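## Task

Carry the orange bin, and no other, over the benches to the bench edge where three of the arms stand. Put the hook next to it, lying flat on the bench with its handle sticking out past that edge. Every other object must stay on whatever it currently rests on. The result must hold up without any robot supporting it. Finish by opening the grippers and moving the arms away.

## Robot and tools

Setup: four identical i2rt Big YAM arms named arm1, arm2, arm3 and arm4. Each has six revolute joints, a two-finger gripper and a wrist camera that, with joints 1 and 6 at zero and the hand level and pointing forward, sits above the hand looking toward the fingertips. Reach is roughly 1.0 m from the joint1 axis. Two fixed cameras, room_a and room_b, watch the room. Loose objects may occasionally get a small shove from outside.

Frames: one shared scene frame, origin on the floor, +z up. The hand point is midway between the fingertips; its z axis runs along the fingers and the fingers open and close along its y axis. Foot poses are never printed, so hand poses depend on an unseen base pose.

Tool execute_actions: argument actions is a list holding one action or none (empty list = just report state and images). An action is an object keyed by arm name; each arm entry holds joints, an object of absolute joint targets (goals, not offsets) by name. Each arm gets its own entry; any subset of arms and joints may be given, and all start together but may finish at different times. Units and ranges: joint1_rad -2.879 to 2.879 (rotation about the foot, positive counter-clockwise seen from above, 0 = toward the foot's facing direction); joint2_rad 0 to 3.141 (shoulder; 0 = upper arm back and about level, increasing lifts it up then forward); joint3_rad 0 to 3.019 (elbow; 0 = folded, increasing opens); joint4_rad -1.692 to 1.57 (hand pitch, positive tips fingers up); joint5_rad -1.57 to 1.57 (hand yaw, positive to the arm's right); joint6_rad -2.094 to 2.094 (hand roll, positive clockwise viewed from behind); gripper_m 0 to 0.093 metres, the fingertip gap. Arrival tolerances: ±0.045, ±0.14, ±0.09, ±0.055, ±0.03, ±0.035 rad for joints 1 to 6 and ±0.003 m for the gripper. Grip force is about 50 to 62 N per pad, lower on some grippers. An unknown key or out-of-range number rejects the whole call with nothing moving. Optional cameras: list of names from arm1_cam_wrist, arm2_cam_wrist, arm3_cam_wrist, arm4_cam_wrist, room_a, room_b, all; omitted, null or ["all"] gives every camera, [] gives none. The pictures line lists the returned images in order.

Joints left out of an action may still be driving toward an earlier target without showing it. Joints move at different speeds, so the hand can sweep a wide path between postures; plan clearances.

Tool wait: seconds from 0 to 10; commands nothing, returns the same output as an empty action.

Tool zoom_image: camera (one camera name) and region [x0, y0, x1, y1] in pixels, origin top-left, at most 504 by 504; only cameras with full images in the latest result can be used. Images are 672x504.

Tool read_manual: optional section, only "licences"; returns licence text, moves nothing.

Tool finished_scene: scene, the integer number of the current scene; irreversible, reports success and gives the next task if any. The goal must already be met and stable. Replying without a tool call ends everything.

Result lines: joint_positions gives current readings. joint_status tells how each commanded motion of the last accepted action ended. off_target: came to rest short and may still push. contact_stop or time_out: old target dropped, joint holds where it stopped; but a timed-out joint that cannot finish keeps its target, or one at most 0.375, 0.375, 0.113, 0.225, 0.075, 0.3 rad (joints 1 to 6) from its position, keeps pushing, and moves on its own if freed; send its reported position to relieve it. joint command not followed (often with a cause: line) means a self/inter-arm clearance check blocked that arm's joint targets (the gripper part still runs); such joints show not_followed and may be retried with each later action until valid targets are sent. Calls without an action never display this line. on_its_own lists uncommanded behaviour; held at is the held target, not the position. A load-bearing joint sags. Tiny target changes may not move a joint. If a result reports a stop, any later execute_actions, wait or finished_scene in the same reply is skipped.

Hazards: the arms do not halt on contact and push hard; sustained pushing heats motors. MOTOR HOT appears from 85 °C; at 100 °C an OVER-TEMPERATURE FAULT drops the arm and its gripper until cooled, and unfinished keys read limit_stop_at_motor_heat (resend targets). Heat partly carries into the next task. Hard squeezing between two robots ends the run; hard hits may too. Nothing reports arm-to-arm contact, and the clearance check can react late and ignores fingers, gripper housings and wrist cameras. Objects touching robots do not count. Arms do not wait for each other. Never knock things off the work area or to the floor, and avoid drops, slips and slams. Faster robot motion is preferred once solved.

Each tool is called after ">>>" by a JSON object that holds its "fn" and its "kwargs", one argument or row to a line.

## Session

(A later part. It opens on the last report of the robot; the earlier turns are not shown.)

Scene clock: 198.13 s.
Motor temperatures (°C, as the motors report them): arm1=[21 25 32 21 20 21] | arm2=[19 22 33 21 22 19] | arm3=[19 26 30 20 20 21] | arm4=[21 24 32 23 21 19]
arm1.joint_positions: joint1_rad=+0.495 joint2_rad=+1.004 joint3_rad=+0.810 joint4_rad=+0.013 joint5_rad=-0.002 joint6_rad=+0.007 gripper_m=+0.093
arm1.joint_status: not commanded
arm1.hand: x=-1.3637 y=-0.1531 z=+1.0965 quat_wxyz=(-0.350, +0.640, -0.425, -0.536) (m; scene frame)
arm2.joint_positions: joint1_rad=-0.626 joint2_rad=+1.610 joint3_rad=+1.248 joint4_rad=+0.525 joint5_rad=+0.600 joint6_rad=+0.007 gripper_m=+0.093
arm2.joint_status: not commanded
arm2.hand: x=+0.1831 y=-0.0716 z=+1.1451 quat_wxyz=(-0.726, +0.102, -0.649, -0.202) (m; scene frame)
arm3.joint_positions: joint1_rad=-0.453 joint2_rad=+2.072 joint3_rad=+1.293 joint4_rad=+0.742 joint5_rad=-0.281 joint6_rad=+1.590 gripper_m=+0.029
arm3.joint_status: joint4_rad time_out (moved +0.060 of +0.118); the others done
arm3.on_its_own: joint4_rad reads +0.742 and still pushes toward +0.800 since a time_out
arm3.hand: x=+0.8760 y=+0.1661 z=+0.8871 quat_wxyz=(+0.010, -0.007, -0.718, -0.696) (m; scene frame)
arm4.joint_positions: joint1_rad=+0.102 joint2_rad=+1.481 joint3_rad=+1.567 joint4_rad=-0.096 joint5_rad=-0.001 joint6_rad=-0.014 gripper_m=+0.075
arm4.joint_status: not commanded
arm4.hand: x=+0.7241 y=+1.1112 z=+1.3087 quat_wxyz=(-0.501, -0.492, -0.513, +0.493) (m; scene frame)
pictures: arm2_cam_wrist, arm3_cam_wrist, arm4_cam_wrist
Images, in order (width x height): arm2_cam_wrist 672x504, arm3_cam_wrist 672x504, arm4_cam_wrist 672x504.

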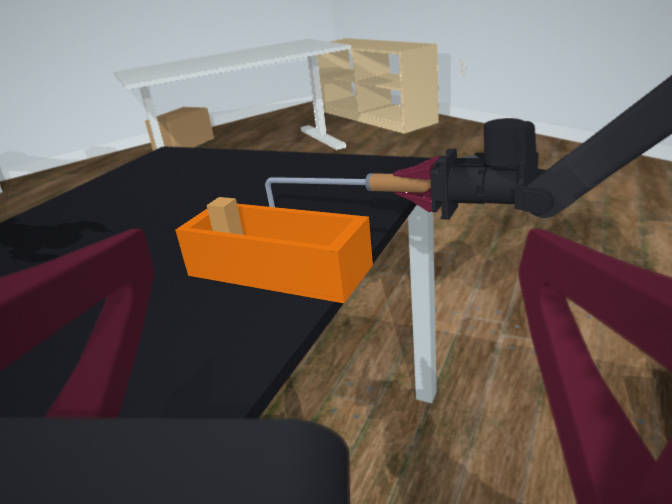

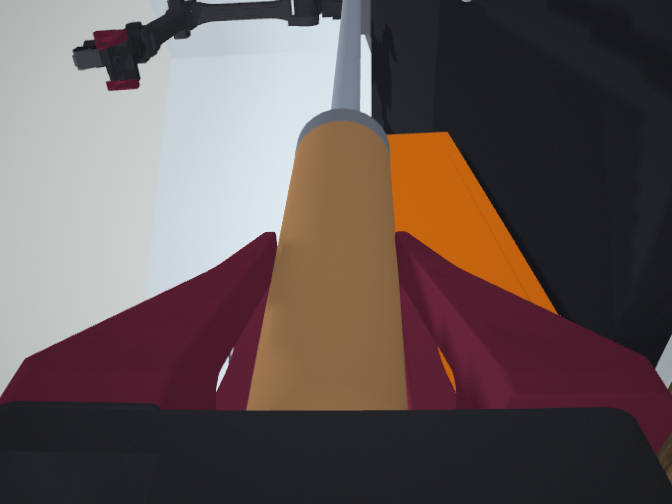

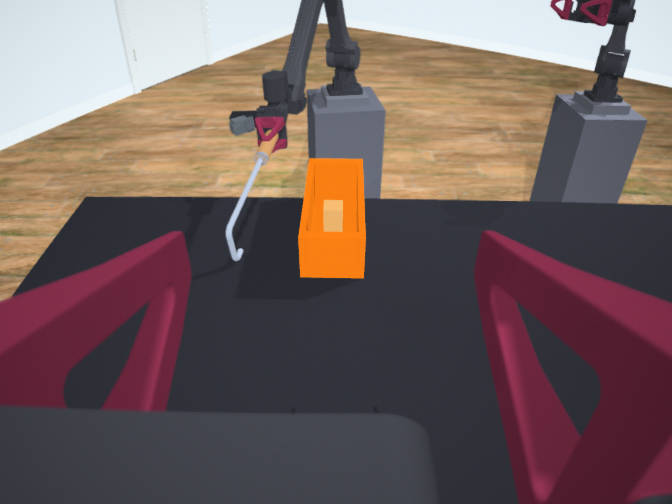

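>>> {"fn": "execute_actions", "kwargs": {
  "actions": [
    {"arm3":{"joints":{"joint6_rad":0.7}}}
  ],
  "cameras": []
}}

>>> {"fn": "execute_actions", "kwargs": {
  "actions": [
    {"arm3":{"joints":{"joint6_rad":-0.02,"joint2_rad":2.21,"joint3_rad":1.39,"joint4_rad":0.97}}}
  ],
  "cameras": ["arm2_cam_wrist","arm3_cam_wrist"]
}}

Scene clock: 201.93 s.
Motor temperatures (°C, as the motors report them): arm1=[21 25 32 21 20 21] | arm2=[19 22 34 21 22 19] | arm3=[19 27 31 20 20 21] | arm4=[21 24 32 23 21 19]
arm1.joint_positions: joint1_rad=+0.495 joint2_rad=+1.004 joint3_rad=+0.810 joint4_rad=+0.013 joint5_rad=-0.002 joint6_rad=+0.007 gripper_m=+0.093
arm1.joint_status: not commanded
arm1.hand: x=-1.3637 y=-0.1531 z=+1.0965 quat_wxyz=(-0.350, +0.640, -0.425, -0.536) (m; scene frame)
arm2.joint_positions: joint1_rad=-0.626 joint2_rad=+1.610 joint3_rad=+1.248 joint4_rad=+0.525 joint5_rad=+0.600 joint6_rad=+0.007 gripper_m=+0.093
arm2.joint_status: not commanded
arm2.hand: x=+0.1831 y=-0.0716 z=+1.1451 quat_wxyz=(-0.726, +0.102, -0.649, -0.202) (m; scene frame)
arm3.joint_positions: joint1_rad=-0.453 joint2_rad=+2.072 joint3_rad=+1.294 joint4_rad=+0.744 joint5_rad=-0.283 joint6_rad=+0.707 gripper_m=+0.029
arm3.joint_status: all done
arm3.on_its_own: joint4_rad reads +0.744 and still pushes toward +0.800 since a time_out
arm3.hand: x=+0.8751 y=+0.1665 z=+0.8885 quat_wxyz=(-0.288, +0.301, -0.650, -0.635) (m; scene frame)
arm4.joint_positions: joint1_rad=+0.102 joint2_rad=+1.481 joint3_rad=+1.567 joint4_rad=-0.096 joint5_rad=-0.001 joint6_rad=-0.014 gripper_m=+0.075
arm4.joint_status: not commanded
arm4.hand: x=+0.7241 y=+1.1112 z=+1.3087 quat_wxyz=(-0.501, -0.492, -0.513, +0.493) (m; scene frame)
pictures: none
No camera images: the call's "cameras" was empty. Leave "cameras" out to get every camera's image.

Scene clock: 203.57 s.
Motor temperatures (°C, as the motors report them): arm1=[21 25 32 21 20 21] | arm2=[19 22 34 21 22 19] | arm3=[19 27 31 20 20 21] | arm4=[21 24 32 23 21 19]
arm1.joint_positions: joint1_rad=+0.495 joint2_rad=+1.004 joint3_rad=+0.810 joint4_rad=+0.013 joint5_rad=-0.002 joint6_rad=+0.007 gripper_m=+0.093
arm1.joint_status: not commanded
arm1.hand: x=-1.3637 y=-0.1531 z=+1.0965 quat_wxyz=(-0.350, +0.640, -0.425, -0.536) (m; scene frame)
arm2.joint_positions: joint1_rad=-0.626 joint2_rad=+1.610 joint3_rad=+1.248 joint4_rad=+0.525 joint5_rad=+0.600 joint6_rad=+0.007 gripper_m=+0.093
arm2.joint_status: not commanded
arm2.hand: x=+0.1831 y=-0.0716 z=+1.1451 quat_wxyz=(-0.726, +0.102, -0.649, -0.202) (m; scene frame)
arm3.joint_positions: joint1_rad=-0.454 joint2_rad=+2.205 joint3_rad=+1.335 joint4_rad=+0.937 joint5_rad=-0.286 joint6_rad=-0.004 gripper_m=+0.029
arm3.joint_status: all done
arm3.hand: x=+0.8787 y=+0.1774 z=+0.8540 quat_wxyz=(-0.521, +0.491, -0.473, -0.513) (m; scene frame)
arm4.joint_positions: joint1_rad=+0.102 joint2_rad=+1.481 joint3_rad=+1.567 joint4_rad=-0.096 joint5_rad=-0.001 joint6_rad=-0.014 gripper_m=+0.075
arm4.joint_status: not commanded
arm4.hand: x=+0.7241 y=+1.1112 z=+1.3087 quat_wxyz=(-0.501, -0.492, -0.513, +0.493) (m; scene frame)
pictures: arm2_cam_wrist, arm3_cam_wrist
Images, in order (width x height): arm2_cam_wrist 672x504, arm3_cam_wrist 672x504.

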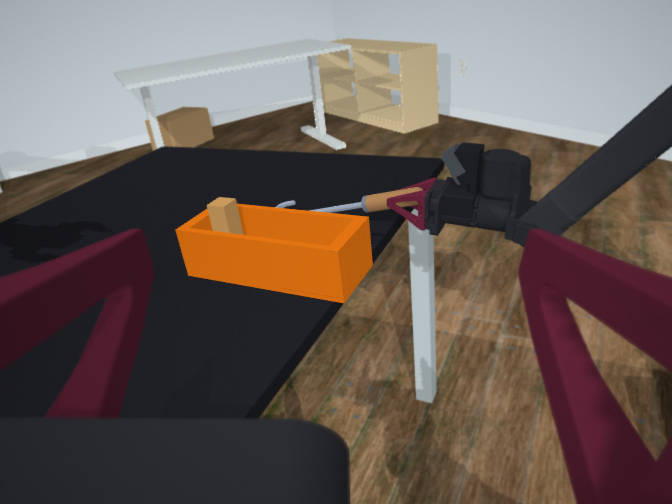

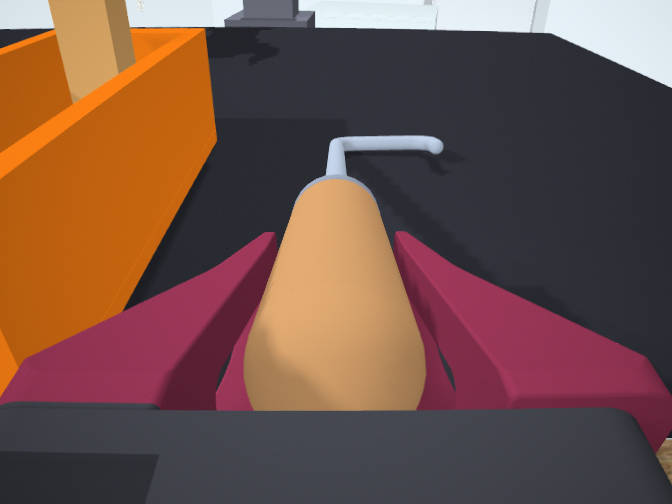

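>>> {"fn": "execute_actions", "kwargs": {
  "actions": [
    {"arm3":{"joints":{"joint2_rad":2.30}}}
  ],
  "cameras": ["arm3_cam_wrist"]
}}

Scene clock: 207.50 s.
Motor temperatures (°C, as the motors report them): arm1=[21 25 32 21 20 21] | arm2=[19 22 34 21 22 19] | arm3=[19 27 31 20 20 21] | arm4=[21 24 32 23 21 19]
arm1.joint_positions: joint1_rad=+0.495 joint2_rad=+1.004 joint3_rad=+0.810 joint4_rad=+0.013 joint5_rad=-0.002 joint6_rad=+0.007 gripper_m=+0.093
arm1.joint_status: not commanded
arm1.hand: x=-1.3637 y=-0.1531 z=+1.0965 quat_wxyz=(-0.350, +0.640, -0.425, -0.536) (m; scene frame)
arm2.joint_positions: joint1_rad=-0.626 joint2_rad=+1.610 joint3_rad=+1.248 joint4_rad=+0.525 joint5_rad=+0.600 joint6_rad=+0.007 gripper_m=+0.093
arm2.joint_status: not commanded
arm2.hand: x=+0.1831 y=-0.0716 z=+1.1451 quat_wxyz=(-0.726, +0.102, -0.649, -0.202) (m; scene frame)
arm3.joint_positions: joint1_rad=-0.454 joint2_rad=+2.292 joint3_rad=+1.341 joint4_rad=+0.947 joint5_rad=-0.282 joint6_rad=-0.009 gripper_m=+0.029
arm3.joint_status: all done
arm3.hand: x=+0.8791 y=+0.1758 z=+0.7924 quat_wxyz=(-0.502, +0.504, -0.495, -0.499) (m; scene frame)
arm4.joint_positions: joint1_rad=+0.102 joint2_rad=+1.481 joint3_rad=+1.567 joint4_rad=-0.096 joint5_rad=-0.001 joint6_rad=-0.014 gripper_m=+0.075
arm4.joint_status: not commanded
arm4.hand: x=+0.7241 y=+1.1112 z=+1.3087 quat_wxyz=(-0.501, -0.492, -0.513, +0.493) (m; scene frame)
pictures: arm3_cam_wrist
Images, in order (width x height): arm3_cam_wrist 672x504.

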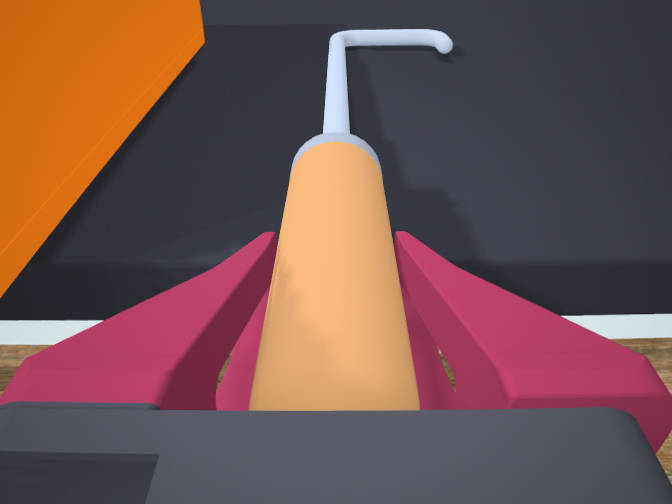

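>>> {"fn": "execute_actions", "kwargs": {
  "actions": [
    {"arm3":{"joints":{"gripper_m":0.07}}}
  ],
  "cameras": []
}}

>>> {"fn": "execute_actions", "kwargs": {
  "actions": [
    {"arm3":{"joints":{"joint2_rad":2.1}}}
  ],
  "cameras": []
}}

>>> {"fn": "execute_actions", "kwargs": {
  "actions": [
    {"arm3":{"joints":{"joint2_rad":1.95,"joint3_rad":1.0,"joint4_rad":1.04}}}
  ],
  "cameras": []
}}

>>> {"fn": "execute_actions", "kwargs": {
  "actions": [
    {"arm3":{"joints":{"joint1_rad":-0.205,"joint5_rad":0,"joint2_rad":2.035}}}
  ],
  "cameras": ["arm3_cam_wrist"]
}}

>>> {"fn": "execute_actions", "kwargs": {
  "actions": [
    {"arm3":{"joints":{"joint2_rad":2.2,"joint3_rad":1.39,"joint4_rad":0.84}}}
  ],
  "cameras": ["arm3_cam_wrist","arm2_cam_wrist"]
}}

Scene clock: 212.23 s.
Motor temperatures (°C, as the motors report them): arm1=[21 25 32 21 20 21] | arm2=[19 22 35 21 22 19] | arm3=[19 27 31 19 20 21] | arm4=[21 24 32 23 21 19]
arm1.joint_positions: joint1_rad=+0.495 joint2_rad=+1.004 joint3_rad=+0.810 joint4_rad=+0.013 joint5_rad=-0.002 joint6_rad=+0.007 gripper_m=+0.093
arm1.joint_status: not commanded
arm1.hand: x=-1.3637 y=-0.1531 z=+1.0965 quat_wxyz=(-0.350, +0.640, -0.425, -0.536) (m; scene frame)
arm2.joint_positions: joint1_rad=-0.626 joint2_rad=+1.610 joint3_rad=+1.248 joint4_rad=+0.525 joint5_rad=+0.600 joint6_rad=+0.007 gripper_m=+0.093
arm2.joint_status: not commanded
arm2.hand: x=+0.1831 y=-0.0716 z=+1.1451 quat_wxyz=(-0.726, +0.102, -0.649, -0.202) (m; scene frame)
arm3.joint_positions: joint1_rad=-0.454 joint2_rad=+2.292 joint3_rad=+1.344 joint4_rad=+0.947 joint5_rad=-0.282 joint6_rad=-0.010 gripper_m=+0.070
arm3.joint_status: all done
arm3.hand: x=+0.8793 y=+0.1767 z=+0.7938 quat_wxyz=(-0.503, +0.504, -0.494, -0.499) (m; scene frame)
arm4.joint_positions: joint1_rad=+0.102 joint2_rad=+1.481 joint3_rad=+1.567 joint4_rad=-0.096 joint5_rad=-0.001 joint6_rad=-0.014 gripper_m=+0.075
arm4.joint_status: not commanded
arm4.hand: x=+0.7241 y=+1.1112 z=+1.3087 quat_wxyz=(-0.501, -0.492, -0.513, +0.493) (m; scene frame)
pictures: none
No camera images: the call's "cameras" was empty. Leave "cameras" out to get every camera's image.

Scene clock: 213.30 s.
Motor temperatures (°C, as the motors report them): arm1=[21 25 32 21 20 21] | arm2=[19 22 35 21 22 19] | arm3=[19 27 31 19 20 21] | arm4=[21 24 32 23 21 19]
arm1.joint_positions: joint1_rad=+0.495 joint2_rad=+1.004 joint3_rad=+0.810 joint4_rad=+0.013 joint5_rad=-0.002 joint6_rad=+0.007 gripper_m=+0.093
arm1.joint_status: not commanded
arm1.hand: x=-1.3637 y=-0.1531 z=+1.0965 quat_wxyz=(-0.350, +0.640, -0.425, -0.536) (m; scene frame)
arm2.joint_positions: joint1_rad=-0.626 joint2_rad=+1.610 joint3_rad=+1.248 joint4_rad=+0.525 joint5_rad=+0.600 joint6_rad=+0.007 gripper_m=+0.093
arm2.joint_status: not commanded
arm2.hand: x=+0.1831 y=-0.0716 z=+1.1451 quat_wxyz=(-0.726, +0.102, -0.649, -0.202) (m; scene frame)
arm3.joint_positions: joint1_rad=-0.454 joint2_rad=+2.080 joint3_rad=+1.364 joint4_rad=+0.955 joint5_rad=-0.282 joint6_rad=-0.010 gripper_m=+0.070
arm3.joint_status: all done
arm3.hand: x=+0.8790 y=+0.1772 z=+0.9683 quat_wxyz=(-0.573, +0.459, -0.416, -0.536) (m; scene frame)
arm4.joint_positions: joint1_rad=+0.102 joint2_rad=+1.481 joint3_rad=+1.567 joint4_rad=-0.096 joint5_rad=-0.001 joint6_rad=-0.014 gripper_m=+0.075
arm4.joint_status: not commanded
arm4.hand: x=+0.7241 y=+1.1112 z=+1.3087 quat_wxyz=(-0.501, -0.492, -0.513, +0.493) (m; scene frame)
pictures: none
No camera images: the call's "cameras" was empty. Leave "cameras" out to get every camera's image.

Scene clock: 214.47 s.
Motor temperatures (°C, as the motors report them): arm1=[21 25 33 21 20 21] | arm2=[19 22 35 21 22 19] | arm3=[19 27 30 19 20 21] | arm4=[21 24 32 23 21 19]
arm1.joint_positions: joint1_rad=+0.495 joint2_rad=+1.004 joint3_rad=+0.810 joint4_rad=+0.013 joint5_rad=-0.002 joint6_rad=+0.007 gripper_m=+0.093
arm1.joint_status: not commanded
arm1.hand: x=-1.3637 y=-0.1531 z=+1.0965 quat_wxyz=(-0.350, +0.640, -0.425, -0.536) (m; scene frame)
arm2.joint_positions: joint1_rad=-0.626 joint2_rad=+1.610 joint3_rad=+1.248 joint4_rad=+0.525 joint5_rad=+0.600 joint6_rad=+0.007 gripper_m=+0.093
arm2.joint_status: not commanded
arm2.hand: x=+0.1831 y=-0.0716 z=+1.1451 quat_wxyz=(-0.726, +0.102, -0.649, -0.202) (m; scene frame)
arm3.joint_positions: joint1_rad=-0.454 joint2_rad=+1.946 joint3_rad=+1.003 joint4_rad=+1.019 joint5_rad=-0.282 joint6_rad=-0.011 gripper_m=+0.070
arm3.joint_status: all done
arm3.hand: x=+0.8521 y=+0.0818 z=+0.9007 quat_wxyz=(-0.527, +0.490, -0.470, -0.512) (m; scene frame)
arm4.joint_positions: joint1_rad=+0.102 joint2_rad=+1.481 joint3_rad=+1.567 joint4_rad=-0.096 joint5_rad=-0.001 joint6_rad=-0.014 gripper_m=+0.075
arm4.joint_status: not commanded
arm4.hand: x=+0.7241 y=+1.1112 z=+1.3087 quat_wxyz=(-0.501, -0.492, -0.513, +0.493) (m; scene frame)
pictures: none
No camera images: the call's "cameras" was empty. Leave "cameras" out to get every camera's image.

Scene clock: 215.77 s.
Motor temperatures (°C, as the motors report them): arm1=[21 25 33 21 20 21] | arm2=[19 22 35 21 22 19] | arm3=[19 27 30 19 20 21] | arm4=[21 24 32 23 21 19]
arm1.joint_positions: joint1_rad=+0.495 joint2_rad=+1.004 joint3_rad=+0.810 joint4_rad=+0.013 joint5_rad=-0.002 joint6_rad=+0.007 gripper_m=+0.093
arm1.joint_status: not commanded
arm1.hand: x=-1.3637 y=-0.1531 z=+1.0965 quat_wxyz=(-0.350, +0.640, -0.425, -0.536) (m; scene frame)
arm2.joint_positions: joint1_rad=-0.626 joint2_rad=+1.610 joint3_rad=+1.248 joint4_rad=+0.525 joint5_rad=+0.600 joint6_rad=+0.007 gripper_m=+0.093
arm2.joint_status: not commanded
arm2.hand: x=+0.1831 y=-0.0716 z=+1.1451 quat_wxyz=(-0.726, +0.102, -0.649, -0.202) (m; scene frame)
arm3.joint_positions: joint1_rad=-0.209 joint2_rad=+2.025 joint3_rad=+1.003 joint4_rad=+1.019 joint5_rad=-0.004 joint6_rad=-0.012 gripper_m=+0.070
arm3.joint_status: all done
arm3.hand: x=+0.7322 y=+0.1025 z=+0.8483 quat_wxyz=(-0.512, +0.496, -0.502, -0.490) (m; scene frame)
arm4.joint_positions: joint1_rad=+0.102 joint2_rad=+1.481 joint3_rad=+1.567 joint4_rad=-0.096 joint5_rad=-0.001 joint6_rad=-0.014 gripper_m=+0.075
arm4.joint_status: not commanded
arm4.hand: x=+0.7241 y=+1.1112 z=+1.3087 quat_wxyz=(-0.501, -0.492, -0.513, +0.493) (m; scene frame)
pictures: arm3_cam_wrist
Images, in order (width x height): arm3_cam_wrist 672x504.

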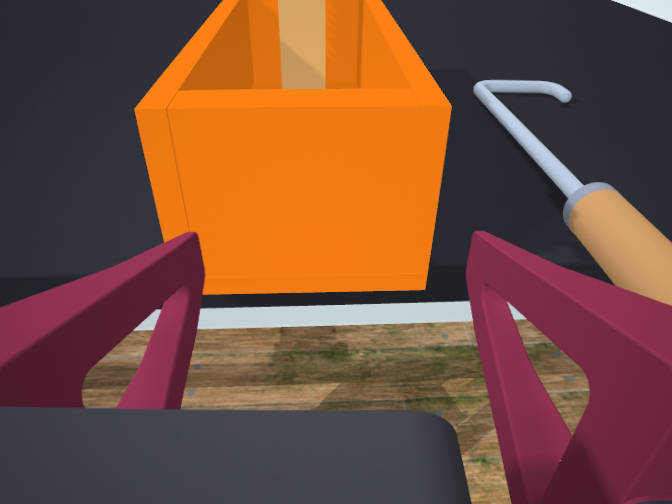

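Scene clock: 217.07 s.
Motor temperatures (°C, as the motors report them): arm1=[21 25 33 21 20 21] | arm2=[19 22 35 21 22 19] | arm3=[19 27 30 19 20 21] | arm4=[21 24 33 23 21 19]
arm1.joint_positions: joint1_rad=+0.495 joint2_rad=+1.004 joint3_rad=+0.810 joint4_rad=+0.013 joint5_rad=-0.002 joint6_rad=+0.007 gripper_m=+0.093
arm1.joint_status: not commanded
arm1.hand: x=-1.3637 y=-0.1531 z=+1.0965 quat_wxyz=(-0.350, +0.640, -0.425, -0.536) (m; scene frame)
arm2.joint_positions: joint1_rad=-0.626 joint2_rad=+1.610 joint3_rad=+1.248 joint4_rad=+0.525 joint5_rad=+0.600 joint6_rad=+0.007 gripper_m=+0.093
arm2.joint_status: not commanded
arm2.hand: x=+0.1831 y=-0.0716 z=+1.1451 quat_wxyz=(-0.726, +0.102, -0.649, -0.202) (m; scene frame)
arm3.joint_positions: joint1_rad=-0.209 joint2_rad=+2.205 joint3_rad=+1.357 joint4_rad=+0.853 joint5_rad=-0.003 joint6_rad=-0.013 gripper_m=+0.070
arm3.joint_status: all done
arm3.hand: x=+0.7356 y=+0.2076 z=+0.8441 quat_wxyz=(-0.514, +0.495, -0.500, -0.491) (m; scene frame)
arm4.joint_positions: joint1_rad=+0.102 joint2_rad=+1.481 joint3_rad=+1.567 joint4_rad=-0.096 joint5_rad=-0.001 joint6_rad=-0.014 gripper_m=+0.075
arm4.joint_status: not commanded
arm4.hand: x=+0.7241 y=+1.1112 z=+1.3087 quat_wxyz=(-0.501, -0.492, -0.513, +0.493) (m; scene frame)
pictures: arm2_cam_wrist, arm3_cam_wrist
Images, in order (width x height): arm2_cam_wrist 672x504, arm3_cam_wrist 672x504.

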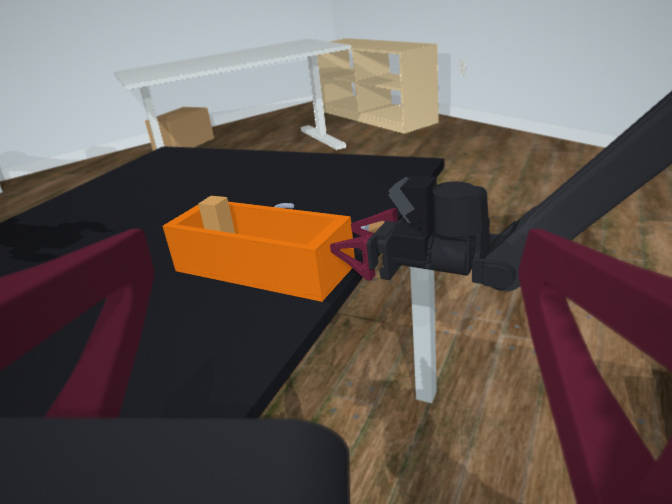

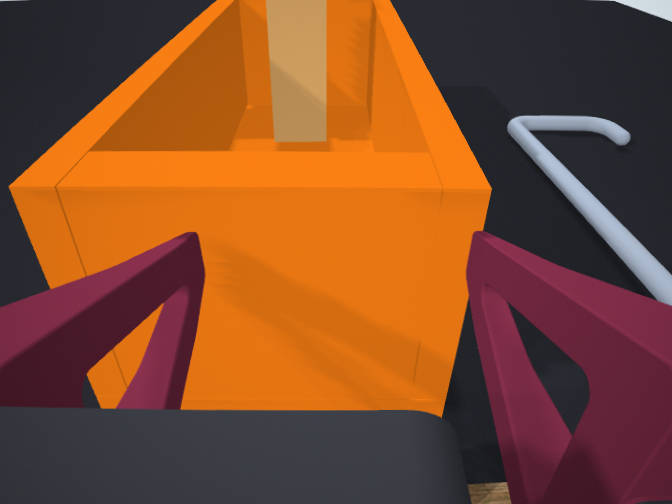

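>>> {"fn": "execute_actions", "kwargs": {
  "actions": [
    {"arm3":{"joints":{"joint2_rad":1.4,"joint3_rad":0.6,"joint4_rad":0.84}},"arm4":{"joints":{"joint2_rad":1.0,"joint3_rad":0.8}},"arm2":{"joints":{"joint1_rad":-0.1,"joint2_rad":1.0,"joint3_rad":0.8}}}
  ],
  "cameras": ["arm3_cam_wrist"]
}}

Scene clock: 222.17 s.
Motor temperatures (°C, as the motors report them): arm1=[21 25 33 21 20 21] | arm2=[19 22 35 21 22 19] | arm3=[19 27 30 19 20 21] | arm4=[21 24 32 23 21 19]
arm1.joint_positions: joint1_rad=+0.495 joint2_rad=+1.004 joint3_rad=+0.810 joint4_rad=+0.013 joint5_rad=-0.002 joint6_rad=+0.007 gripper_m=+0.093
arm1.joint_status: not commanded
arm1.hand: x=-1.3637 y=-0.1531 z=+1.0965 quat_wxyz=(-0.350, +0.640, -0.425, -0.536) (m; scene frame)
arm2.joint_positions: joint1_rad=-0.104 joint2_rad=+0.990 joint3_rad=+0.801 joint4_rad=+0.532 joint5_rad=+0.599 joint6_rad=+0.007 gripper_m=+0.093
arm2.joint_status: all done
arm2.hand: x=-0.1414 y=-0.1557 z=+1.2249 quat_wxyz=(-0.674, +0.207, -0.560, -0.435) (m; scene frame)
arm3.joint_positions: joint1_rad=-0.209 joint2_rad=+1.413 joint3_rad=+0.607 joint4_rad=+0.853 joint5_rad=-0.003 joint6_rad=-0.013 gripper_m=+0.070
arm3.joint_status: all done
arm3.hand: x=+0.7268 y=-0.0528 z=+0.9837 quat_wxyz=(-0.524, +0.484, -0.489, -0.501) (m; scene frame)
arm4.joint_positions: joint1_rad=+0.102 joint2_rad=+1.004 joint3_rad=+0.784 joint4_rad=-0.101 joint5_rad=-0.001 joint6_rad=-0.014 gripper_m=+0.075
arm4.joint_status: all done
arm4.hand: x=+0.7191 y=+1.3113 z=+1.0903 quat_wxyz=(-0.417, -0.562, -0.585, +0.410) (m; scene frame)
pictures: arm3_cam_wrist
Images, in order (width x height): arm3_cam_wrist 672x504.

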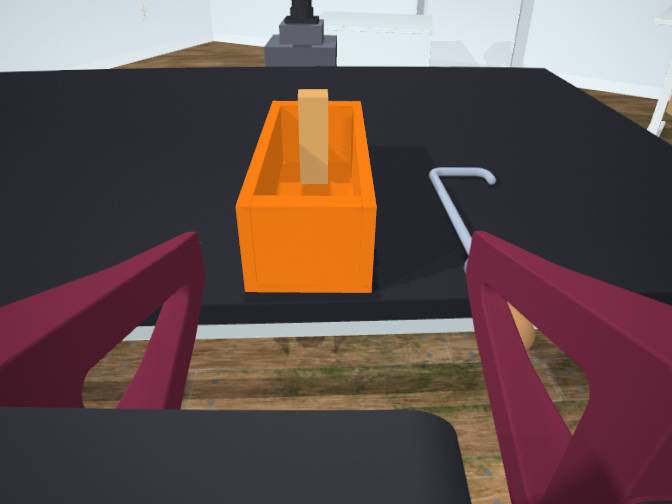

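>>> {"fn": "finished_scene", "kwargs": {
  "scene": 1
}}

The scene is finished: the task was done.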